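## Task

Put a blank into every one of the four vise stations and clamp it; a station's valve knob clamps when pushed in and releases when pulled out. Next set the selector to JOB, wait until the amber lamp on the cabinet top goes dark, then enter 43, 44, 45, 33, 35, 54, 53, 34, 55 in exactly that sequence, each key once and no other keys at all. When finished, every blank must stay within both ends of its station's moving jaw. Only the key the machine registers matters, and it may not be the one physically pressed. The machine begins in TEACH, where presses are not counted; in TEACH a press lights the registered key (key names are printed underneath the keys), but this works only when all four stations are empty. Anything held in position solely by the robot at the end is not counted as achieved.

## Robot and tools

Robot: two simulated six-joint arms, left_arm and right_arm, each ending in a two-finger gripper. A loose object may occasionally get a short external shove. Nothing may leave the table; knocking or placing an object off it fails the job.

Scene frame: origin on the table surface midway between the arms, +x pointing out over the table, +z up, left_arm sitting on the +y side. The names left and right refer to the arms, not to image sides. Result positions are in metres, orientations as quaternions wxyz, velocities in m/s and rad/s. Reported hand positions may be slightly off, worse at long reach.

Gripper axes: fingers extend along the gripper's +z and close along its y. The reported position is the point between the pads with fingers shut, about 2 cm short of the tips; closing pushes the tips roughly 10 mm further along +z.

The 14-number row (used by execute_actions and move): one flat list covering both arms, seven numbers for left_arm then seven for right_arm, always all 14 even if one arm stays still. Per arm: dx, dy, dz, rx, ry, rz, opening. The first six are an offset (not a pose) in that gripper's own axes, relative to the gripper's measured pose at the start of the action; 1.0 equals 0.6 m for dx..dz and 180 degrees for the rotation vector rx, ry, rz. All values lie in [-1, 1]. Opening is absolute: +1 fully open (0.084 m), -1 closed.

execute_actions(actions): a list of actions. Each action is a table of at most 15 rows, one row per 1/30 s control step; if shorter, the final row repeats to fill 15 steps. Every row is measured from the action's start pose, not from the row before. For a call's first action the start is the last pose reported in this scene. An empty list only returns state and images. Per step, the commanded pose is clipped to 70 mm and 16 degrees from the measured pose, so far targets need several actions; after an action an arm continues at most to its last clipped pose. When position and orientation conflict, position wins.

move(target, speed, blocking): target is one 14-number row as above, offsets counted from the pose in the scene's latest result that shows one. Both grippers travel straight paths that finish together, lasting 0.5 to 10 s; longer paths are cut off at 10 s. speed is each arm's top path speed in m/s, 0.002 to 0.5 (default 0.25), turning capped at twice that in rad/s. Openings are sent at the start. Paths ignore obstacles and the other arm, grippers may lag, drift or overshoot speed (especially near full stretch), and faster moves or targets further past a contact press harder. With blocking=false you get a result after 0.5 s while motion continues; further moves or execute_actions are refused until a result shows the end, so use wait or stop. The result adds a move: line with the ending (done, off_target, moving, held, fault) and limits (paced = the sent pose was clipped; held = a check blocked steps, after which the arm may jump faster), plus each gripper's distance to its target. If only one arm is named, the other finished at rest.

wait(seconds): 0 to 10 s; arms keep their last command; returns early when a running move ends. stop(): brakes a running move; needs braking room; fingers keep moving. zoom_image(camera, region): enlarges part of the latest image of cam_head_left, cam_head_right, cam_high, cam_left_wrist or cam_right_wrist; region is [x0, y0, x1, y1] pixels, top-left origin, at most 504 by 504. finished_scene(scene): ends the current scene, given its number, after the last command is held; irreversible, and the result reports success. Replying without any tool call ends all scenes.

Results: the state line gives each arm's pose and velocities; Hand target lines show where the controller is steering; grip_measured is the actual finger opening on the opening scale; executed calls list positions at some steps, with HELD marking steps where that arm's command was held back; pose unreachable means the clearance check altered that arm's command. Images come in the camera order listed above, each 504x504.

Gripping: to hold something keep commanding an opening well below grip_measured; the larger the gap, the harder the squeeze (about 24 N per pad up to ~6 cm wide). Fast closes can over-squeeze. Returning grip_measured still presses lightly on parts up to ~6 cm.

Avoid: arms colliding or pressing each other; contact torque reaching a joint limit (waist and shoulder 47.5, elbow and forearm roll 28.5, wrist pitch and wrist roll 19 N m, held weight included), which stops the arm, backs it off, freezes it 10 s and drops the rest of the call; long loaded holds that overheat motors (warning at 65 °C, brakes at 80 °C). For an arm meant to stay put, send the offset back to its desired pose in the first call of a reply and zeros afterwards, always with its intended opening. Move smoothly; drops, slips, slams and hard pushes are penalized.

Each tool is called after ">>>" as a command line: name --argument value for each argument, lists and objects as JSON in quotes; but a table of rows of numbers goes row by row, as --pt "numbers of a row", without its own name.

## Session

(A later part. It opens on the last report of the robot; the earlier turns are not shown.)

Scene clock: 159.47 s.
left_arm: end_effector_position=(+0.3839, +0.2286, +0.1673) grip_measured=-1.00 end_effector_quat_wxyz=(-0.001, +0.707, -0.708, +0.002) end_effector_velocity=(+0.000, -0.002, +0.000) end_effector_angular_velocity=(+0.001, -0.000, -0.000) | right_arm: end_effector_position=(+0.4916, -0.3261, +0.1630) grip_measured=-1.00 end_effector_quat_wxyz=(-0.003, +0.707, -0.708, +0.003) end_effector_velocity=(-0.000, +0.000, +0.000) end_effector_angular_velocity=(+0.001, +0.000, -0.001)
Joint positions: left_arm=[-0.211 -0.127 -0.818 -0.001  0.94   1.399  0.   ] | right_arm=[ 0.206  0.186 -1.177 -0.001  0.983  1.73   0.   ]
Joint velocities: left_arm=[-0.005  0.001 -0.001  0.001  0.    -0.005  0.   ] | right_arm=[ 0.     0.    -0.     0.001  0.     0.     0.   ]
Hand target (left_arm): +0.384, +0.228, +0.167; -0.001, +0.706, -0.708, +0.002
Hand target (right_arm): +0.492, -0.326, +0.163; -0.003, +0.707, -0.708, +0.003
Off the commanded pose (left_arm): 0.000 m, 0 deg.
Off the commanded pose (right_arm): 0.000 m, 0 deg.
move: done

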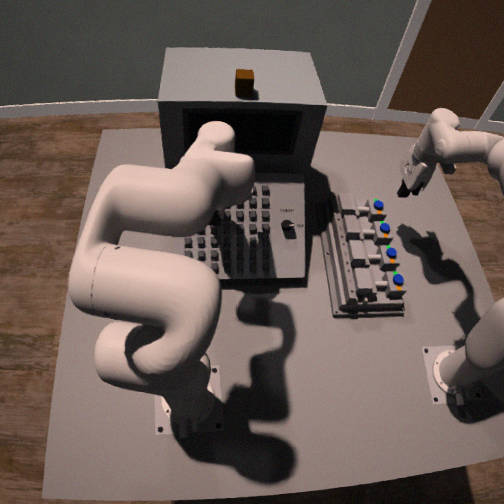

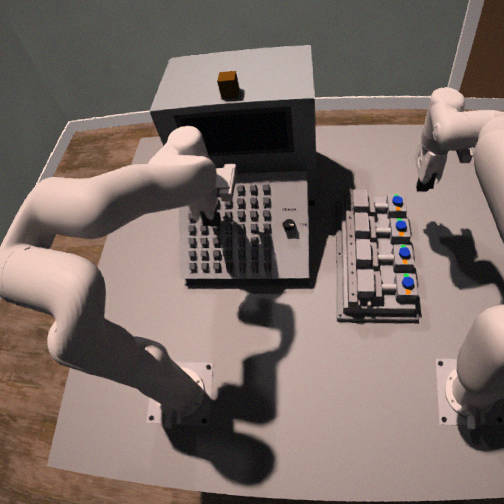

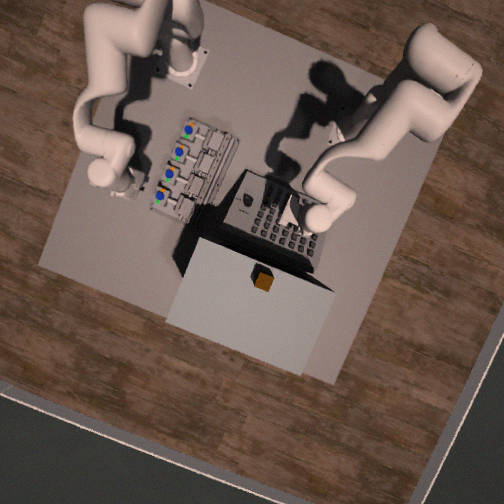

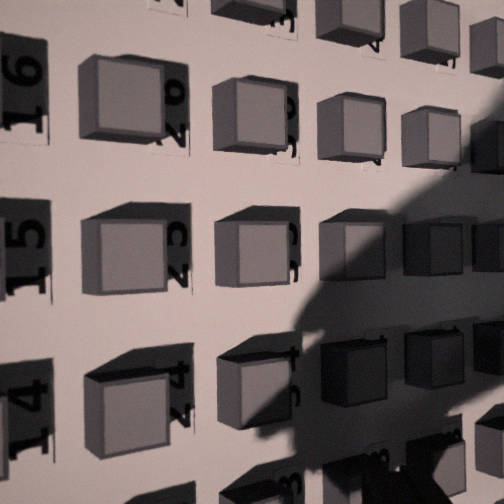

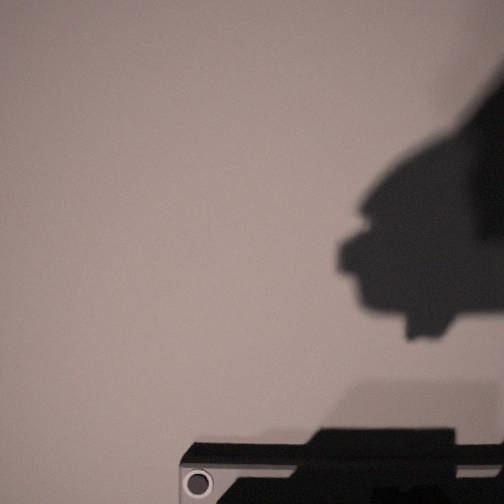

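>>> move --target '[0,0,0.044,0,0,0,-1,0,0,0,0,0,0,-1]' --speed 0.08

>>> move --target '[0,0,-0.038,-0.001,0,0,-1,0,0,0,0,0,0,-1]'

>>> move --target '[0.058,0.0005,0,0,0,0,-1,0,0,0,0,0,0,-1]'

>>> move --target '[0,0,0.044,0,0,0,-1,0,0,0,0,0,0,-1]' --speed 0.08

>>> move --target '[0,0,-0.068,-0.001,0,0,-1,0,0,0,0,0,0,-1]'

>>> move --target '[-0.1145,-0.045,0,0,0,0,-1,0,0,0,0,0,0,-1]'

Scene clock: 161.53 s.
left_arm: end_effector_position=(+0.3849, +0.2285, +0.1446) grip_measured=-1.00 end_effector_quat_wxyz=(-0.003, +0.707, -0.708, +0.004) end_effector_velocity=(+0.001, -0.000, -0.003) end_effector_angular_velocity=(-0.000, -0.004, -0.001) | right_arm: end_effector_position=(+0.4916, -0.3261, +0.1630) grip_measured=-1.00 end_effector_quat_wxyz=(-0.003, +0.707, -0.708, +0.003) end_effector_velocity=(-0.000, -0.000, -0.001) end_effector_angular_velocity=(-0.000, +0.003, +0.000)
Joint positions: left_arm=[-0.21  -0.092 -0.784 -0.001  0.865  1.399  0.   ] | right_arm=[ 0.206  0.186 -1.177 -0.001  0.983  1.73   0.   ]
Joint velocities: left_arm=[-0.     0.006  0.004  0.001 -0.015  0.     0.   ] | right_arm=[-0.     0.002  0.001  0.     0.    -0.     0.   ]
Hand target (left_arm): +0.384, +0.229, +0.141; -0.001, +0.707, -0.708, +0.002
Hand target (right_arm): +0.492, -0.326, +0.163; -0.003, +0.707, -0.708, +0.003
Off the commanded pose (left_arm): 0.004 m, 0 deg.
Off the commanded pose (right_arm): 0.000 m, 0 deg.
move: off_target (left_arm)

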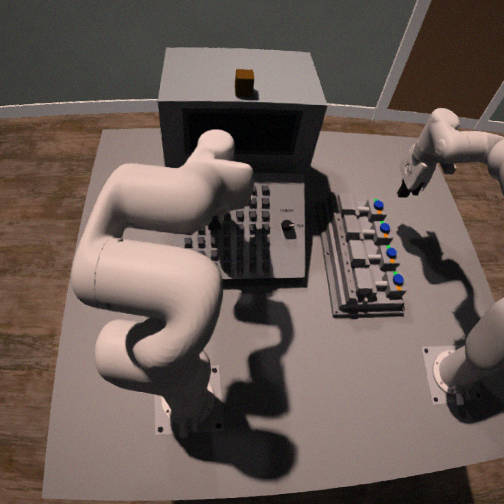

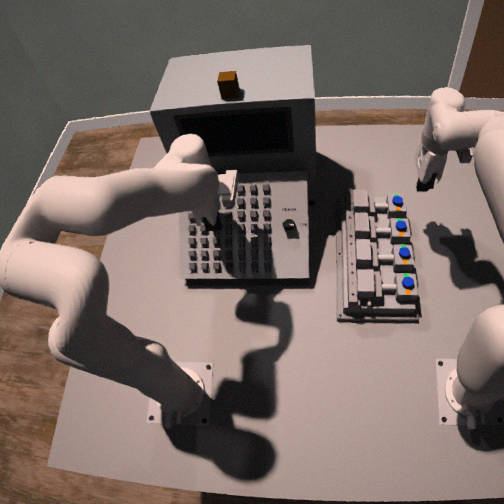

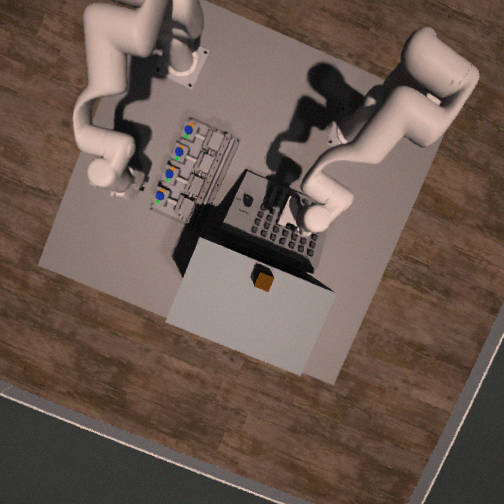

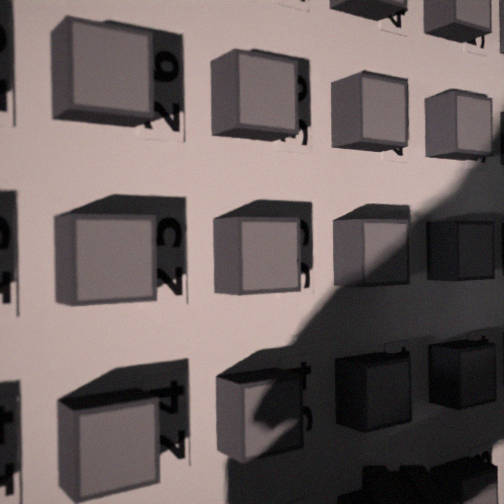

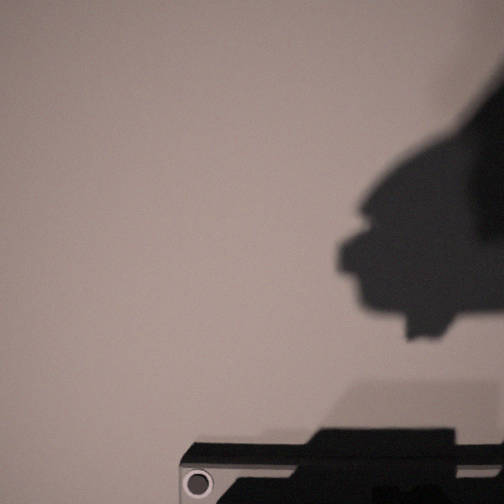

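Scene clock: 162.33 s.
left_arm: end_effector_position=(+0.3845, +0.2285, +0.1668) grip_measured=-1.00 end_effector_quat_wxyz=(-0.001, +0.707, -0.708, +0.003) end_effector_velocity=(+0.000, -0.000, +0.003) end_effector_angular_velocity=(-0.001, -0.001, +0.001) | right_arm: end_effector_position=(+0.4916, -0.3261, +0.1630) grip_measured=-1.00 end_effector_quat_wxyz=(-0.003, +0.707, -0.708, +0.003) end_effector_velocity=(-0.000, -0.000, +0.001) end_effector_angular_velocity=(+0.000, -0.001, -0.000)
Joint positions: left_arm=[-0.21  -0.125 -0.819 -0.001  0.938  1.4    0.   ] | right_arm=[ 0.206  0.186 -1.177 -0.001  0.983  1.73   0.   ]
Joint velocities: left_arm=[-0.    -0.004 -0.005 -0.002  0.008  0.     0.   ] | right_arm=[-0.    -0.002  0.001  0.     0.     0.     0.   ]
Hand target (left_arm): +0.385, +0.228, +0.167; -0.002, +0.707, -0.708, +0.003
Hand target (right_arm): +0.492, -0.326, +0.163; -0.003, +0.707, -0.708, +0.003
Off the commanded pose (left_arm): 0.001 m, 0 deg.
Off the commanded pose (right_arm): 0.000 m, 0 deg.
move: done

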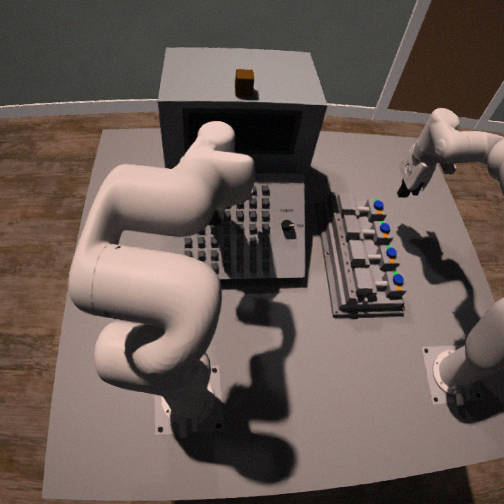

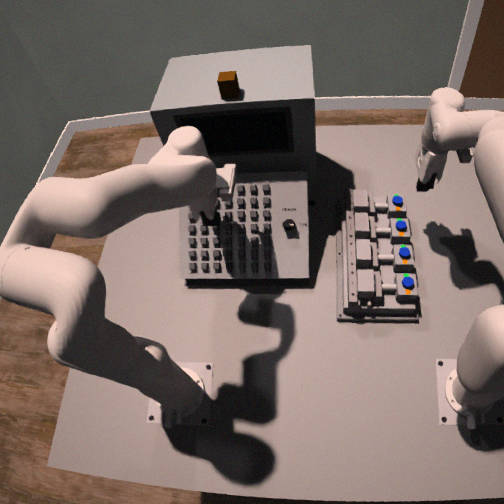

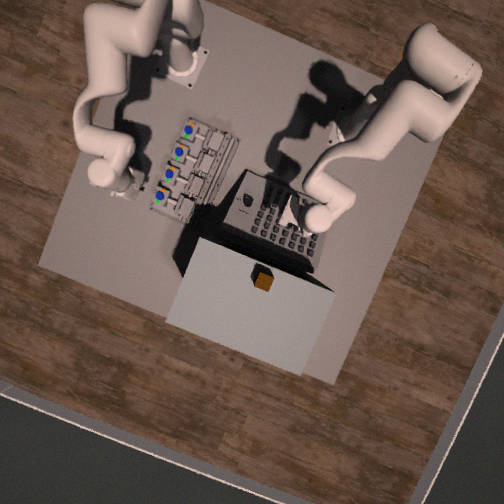

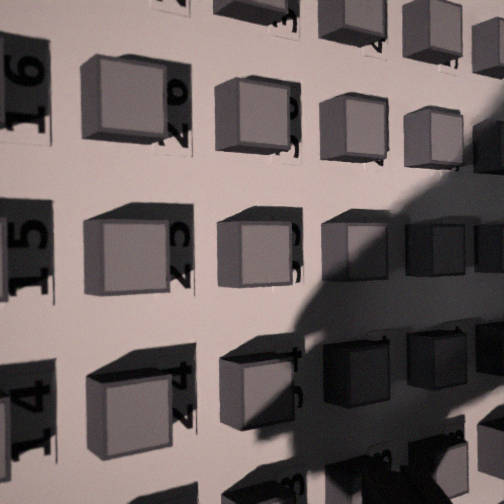

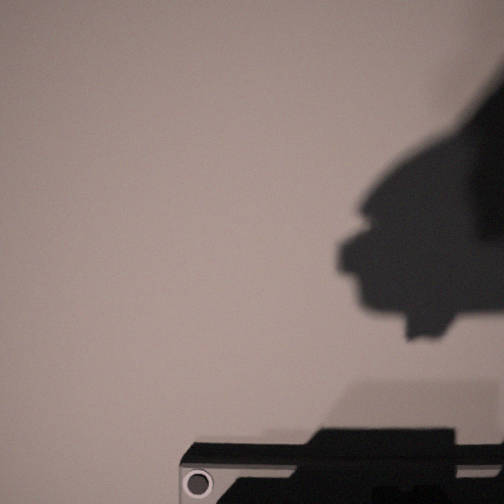

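Scene clock: 163.17 s.
left_arm: end_effector_position=(+0.3840, +0.1939, +0.1669) grip_measured=-1.00 end_effector_quat_wxyz=(-0.001, +0.707, -0.708, +0.003) end_effector_velocity=(+0.000, -0.002, +0.000) end_effector_angular_velocity=(+0.001, -0.001, +0.000) | right_arm: end_effector_position=(+0.4916, -0.3261, +0.1630) grip_measured=-1.00 end_effector_quat_wxyz=(-0.003, +0.707, -0.708, +0.003) end_effector_velocity=(-0.000, +0.000, -0.000) end_effector_angular_velocity=(-0.000, +0.000, +0.001)
Joint positions: left_arm=[-0.291 -0.102 -0.844 -0.001  0.939  1.319  0.   ] | right_arm=[ 0.206  0.186 -1.177 -0.001  0.983  1.73   0.   ]
Joint velocities: left_arm=[-0.004  0.001 -0.002  0.001  0.    -0.005  0.   ] | right_arm=[ 0.  0.  0. -0.  0. -0.  0.]
Hand target (left_arm): +0.384, +0.194, +0.167; -0.001, +0.707, -0.708, +0.003
Hand target (right_arm): +0.492, -0.326, +0.163; -0.003, +0.707, -0.708, +0.003
Off the commanded pose (left_arm): 0.000 m, 0 deg.
Off the commanded pose (right_arm): 0.000 m, 0 deg.
move: done

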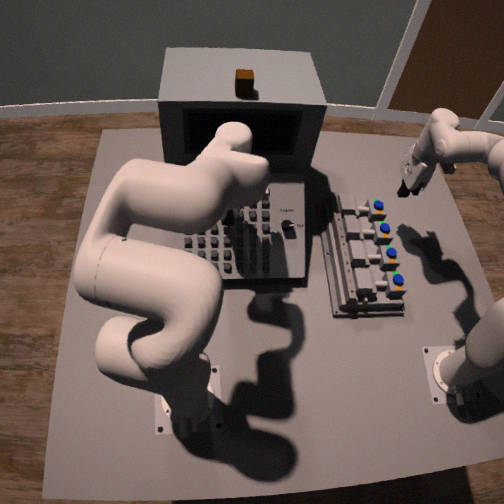

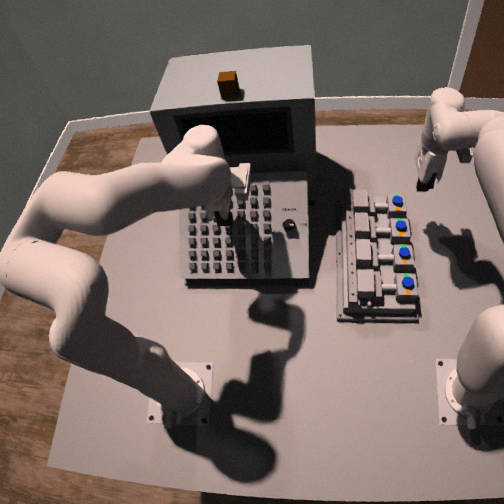

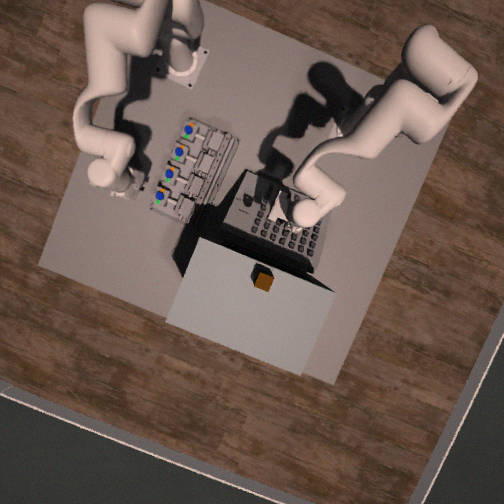

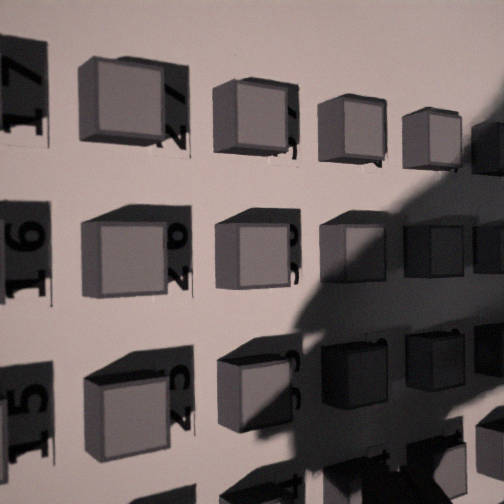

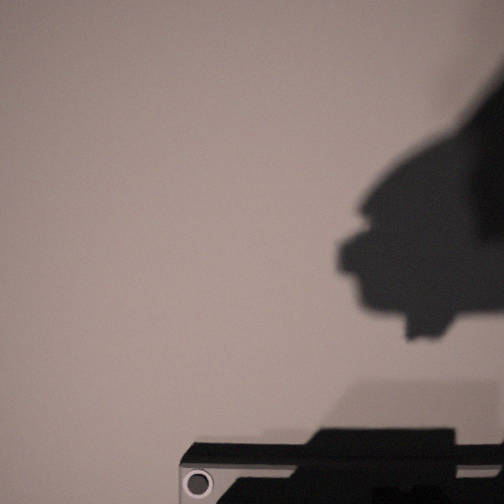

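Scene clock: 163.90 s.
left_arm: end_effector_position=(+0.3851, +0.1938, +0.1447) grip_measured=-1.00 end_effector_quat_wxyz=(-0.003, +0.707, -0.708, +0.005) end_effector_velocity=(+0.001, -0.000, -0.004) end_effector_angular_velocity=(-0.001, -0.004, +0.000) | right_arm: end_effector_position=(+0.4916, -0.3261, +0.1630) grip_measured=-1.00 end_effector_quat_wxyz=(-0.003, +0.707, -0.708, +0.003) end_effector_velocity=(+0.001, -0.000, +0.002) end_effector_angular_velocity=(+0.000, -0.005, +0.000)
Joint positions: left_arm=[-0.291 -0.067 -0.811 -0.001  0.867  1.319  0.   ] | right_arm=[ 0.206  0.186 -1.177 -0.001  0.983  1.73   0.   ]
Joint velocities: left_arm=[-0.     0.007  0.007 -0.    -0.018 -0.     0.   ] | right_arm=[-0.    -0.004 -0.001 -0.001  0.    -0.     0.   ]
Hand target (left_arm): +0.384, +0.194, +0.141; -0.001, +0.707, -0.708, +0.003
Hand target (right_arm): +0.492, -0.326, +0.163; -0.003, +0.707, -0.708, +0.003
Off the commanded pose (left_arm): 0.004 m, 0 deg.
Off the commanded pose (right_arm): 0.000 m, 0 deg.
move: off_target (left_arm)

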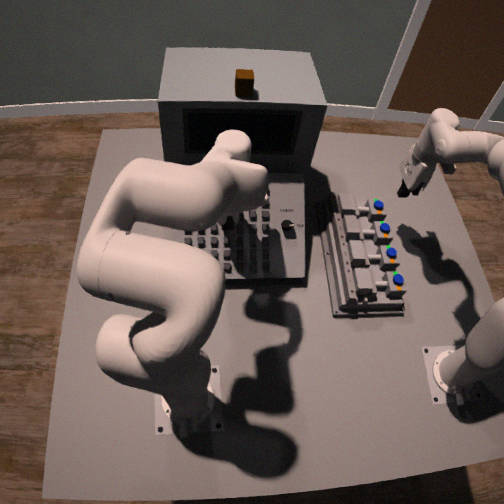

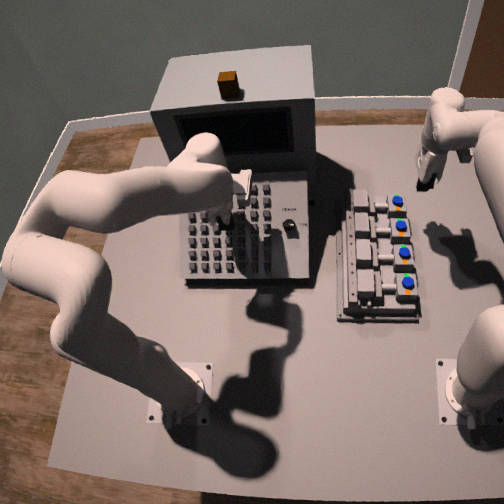

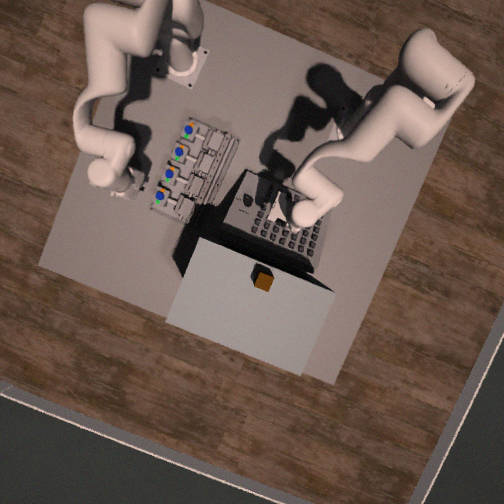

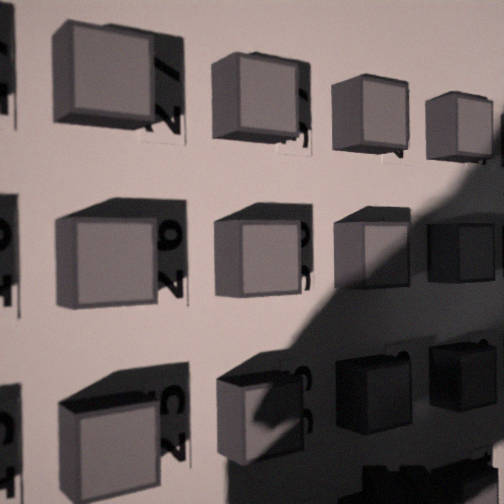

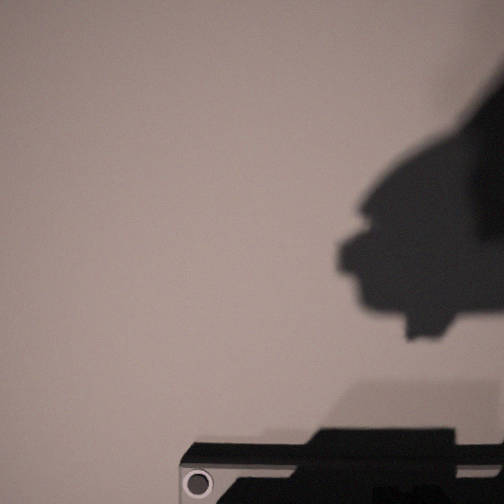

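Scene clock: 164.73 s.
left_arm: end_effector_position=(+0.3844, +0.1938, +0.1848) grip_measured=-1.00 end_effector_quat_wxyz=(-0.001, +0.707, -0.708, +0.003) end_effector_velocity=(+0.001, -0.000, +0.004) end_effector_angular_velocity=(-0.000, -0.003, -0.001) | right_arm: end_effector_position=(+0.4916, -0.3261, +0.1630) grip_measured=-1.00 end_effector_quat_wxyz=(-0.003, +0.707, -0.708, +0.003) end_effector_velocity=(+0.000, +0.000, -0.000) end_effector_angular_velocity=(+0.001, -0.000, -0.000)
Joint positions: left_arm=[-0.29  -0.125 -0.874 -0.002  0.992  1.32   0.   ] | right_arm=[ 0.206  0.186 -1.177 -0.001  0.983  1.73   0.   ]
Joint velocities: left_arm=[-0.    -0.005 -0.007  0.     0.009  0.     0.   ] | right_arm=[ 0.     0.002 -0.002  0.001 -0.     0.     0.   ]
Hand target (left_arm): +0.385, +0.194, +0.185; -0.001, +0.707, -0.708, +0.004
Hand target (right_arm): +0.492, -0.326, +0.163; -0.003, +0.707, -0.708, +0.003
Off the commanded pose (left_arm): 0.001 m, 0 deg.
Off the commanded pose (right_arm): 0.000 m, 0 deg.
move: done

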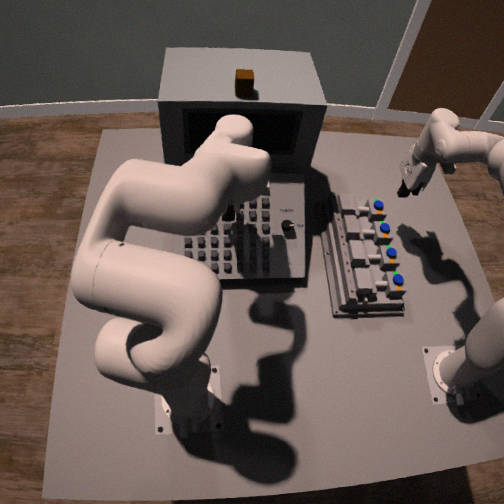

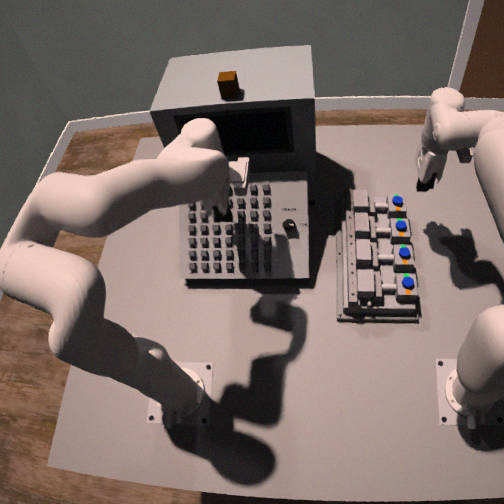

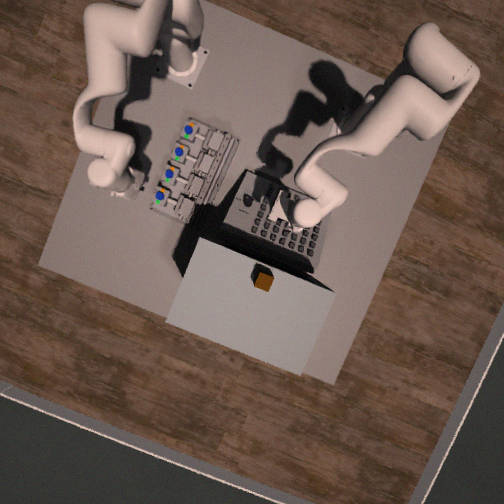

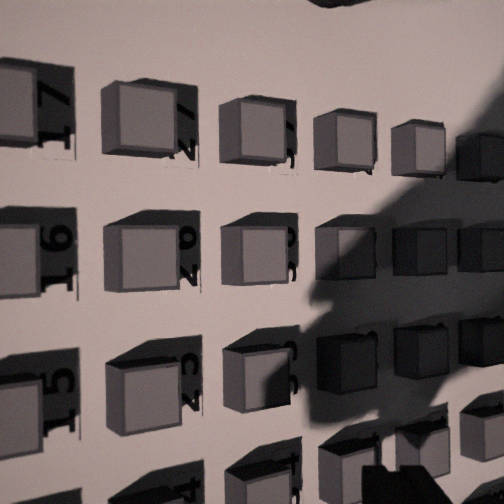

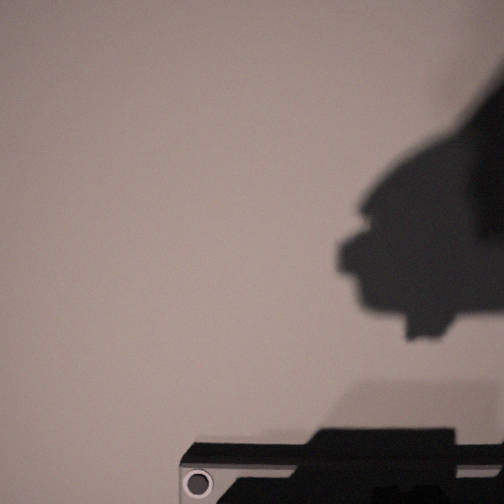

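Scene clock: 165.63 s.
left_arm: end_effector_position=(+0.4115, +0.2621, +0.1849) grip_measured=-1.00 end_effector_quat_wxyz=(-0.001, +0.707, -0.708, +0.003) end_effector_velocity=(+0.002, +0.002, +0.001) end_effector_angular_velocity=(-0.002, -0.001, +0.001) | right_arm: end_effector_position=(+0.4916, -0.3261, +0.1630) grip_measured=-1.00 end_effector_quat_wxyz=(-0.003, +0.707, -0.708, +0.003) end_effector_velocity=(+0.000, +0.000, +0.000) end_effector_angular_velocity=(+0.001, -0.001, -0.001)
Joint positions: left_arm=[-0.124 -0.074 -0.929 -0.003  0.996  1.487  0.   ] | right_arm=[ 0.206  0.186 -1.177 -0.001  0.983  1.73   0.   ]
Joint velocities: left_arm=[ 0.005  0.003 -0.005 -0.002  0.     0.006  0.   ] | right_arm=[-0.    -0.001  0.     0.001 -0.001  0.     0.   ]
Hand target (left_arm): +0.412, +0.262, +0.185; -0.001, +0.707, -0.708, +0.003
Hand target (right_arm): +0.492, -0.326, +0.163; -0.003, +0.707, -0.708, +0.003
Off the commanded pose (left_arm): 0.000 m, 0 deg.
Off the commanded pose (right_arm): 0.000 m, 0 deg.
move: done

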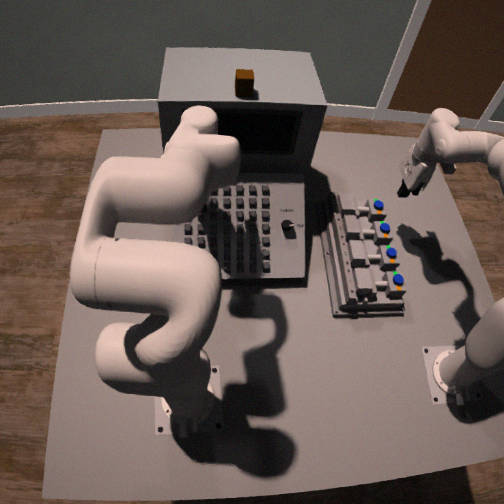

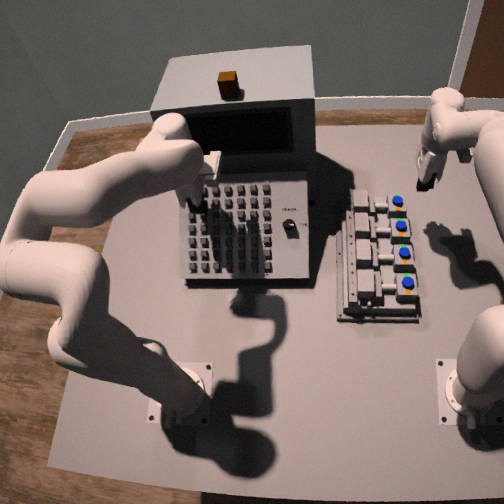

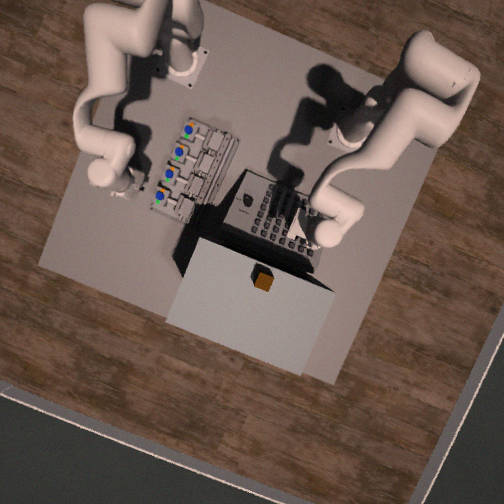

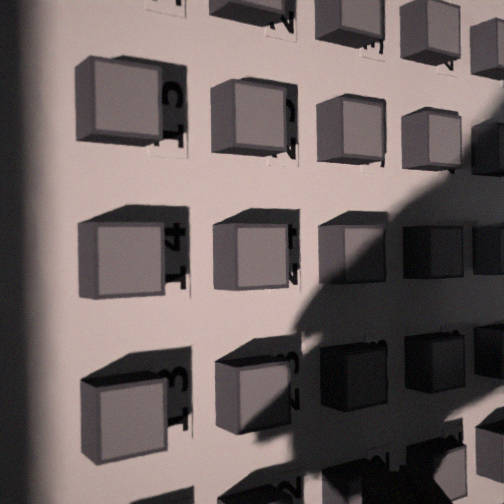

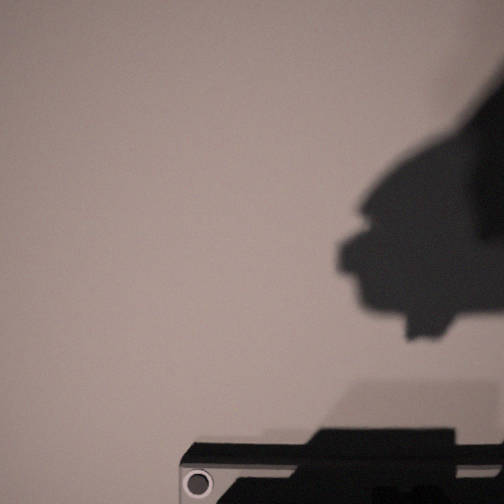

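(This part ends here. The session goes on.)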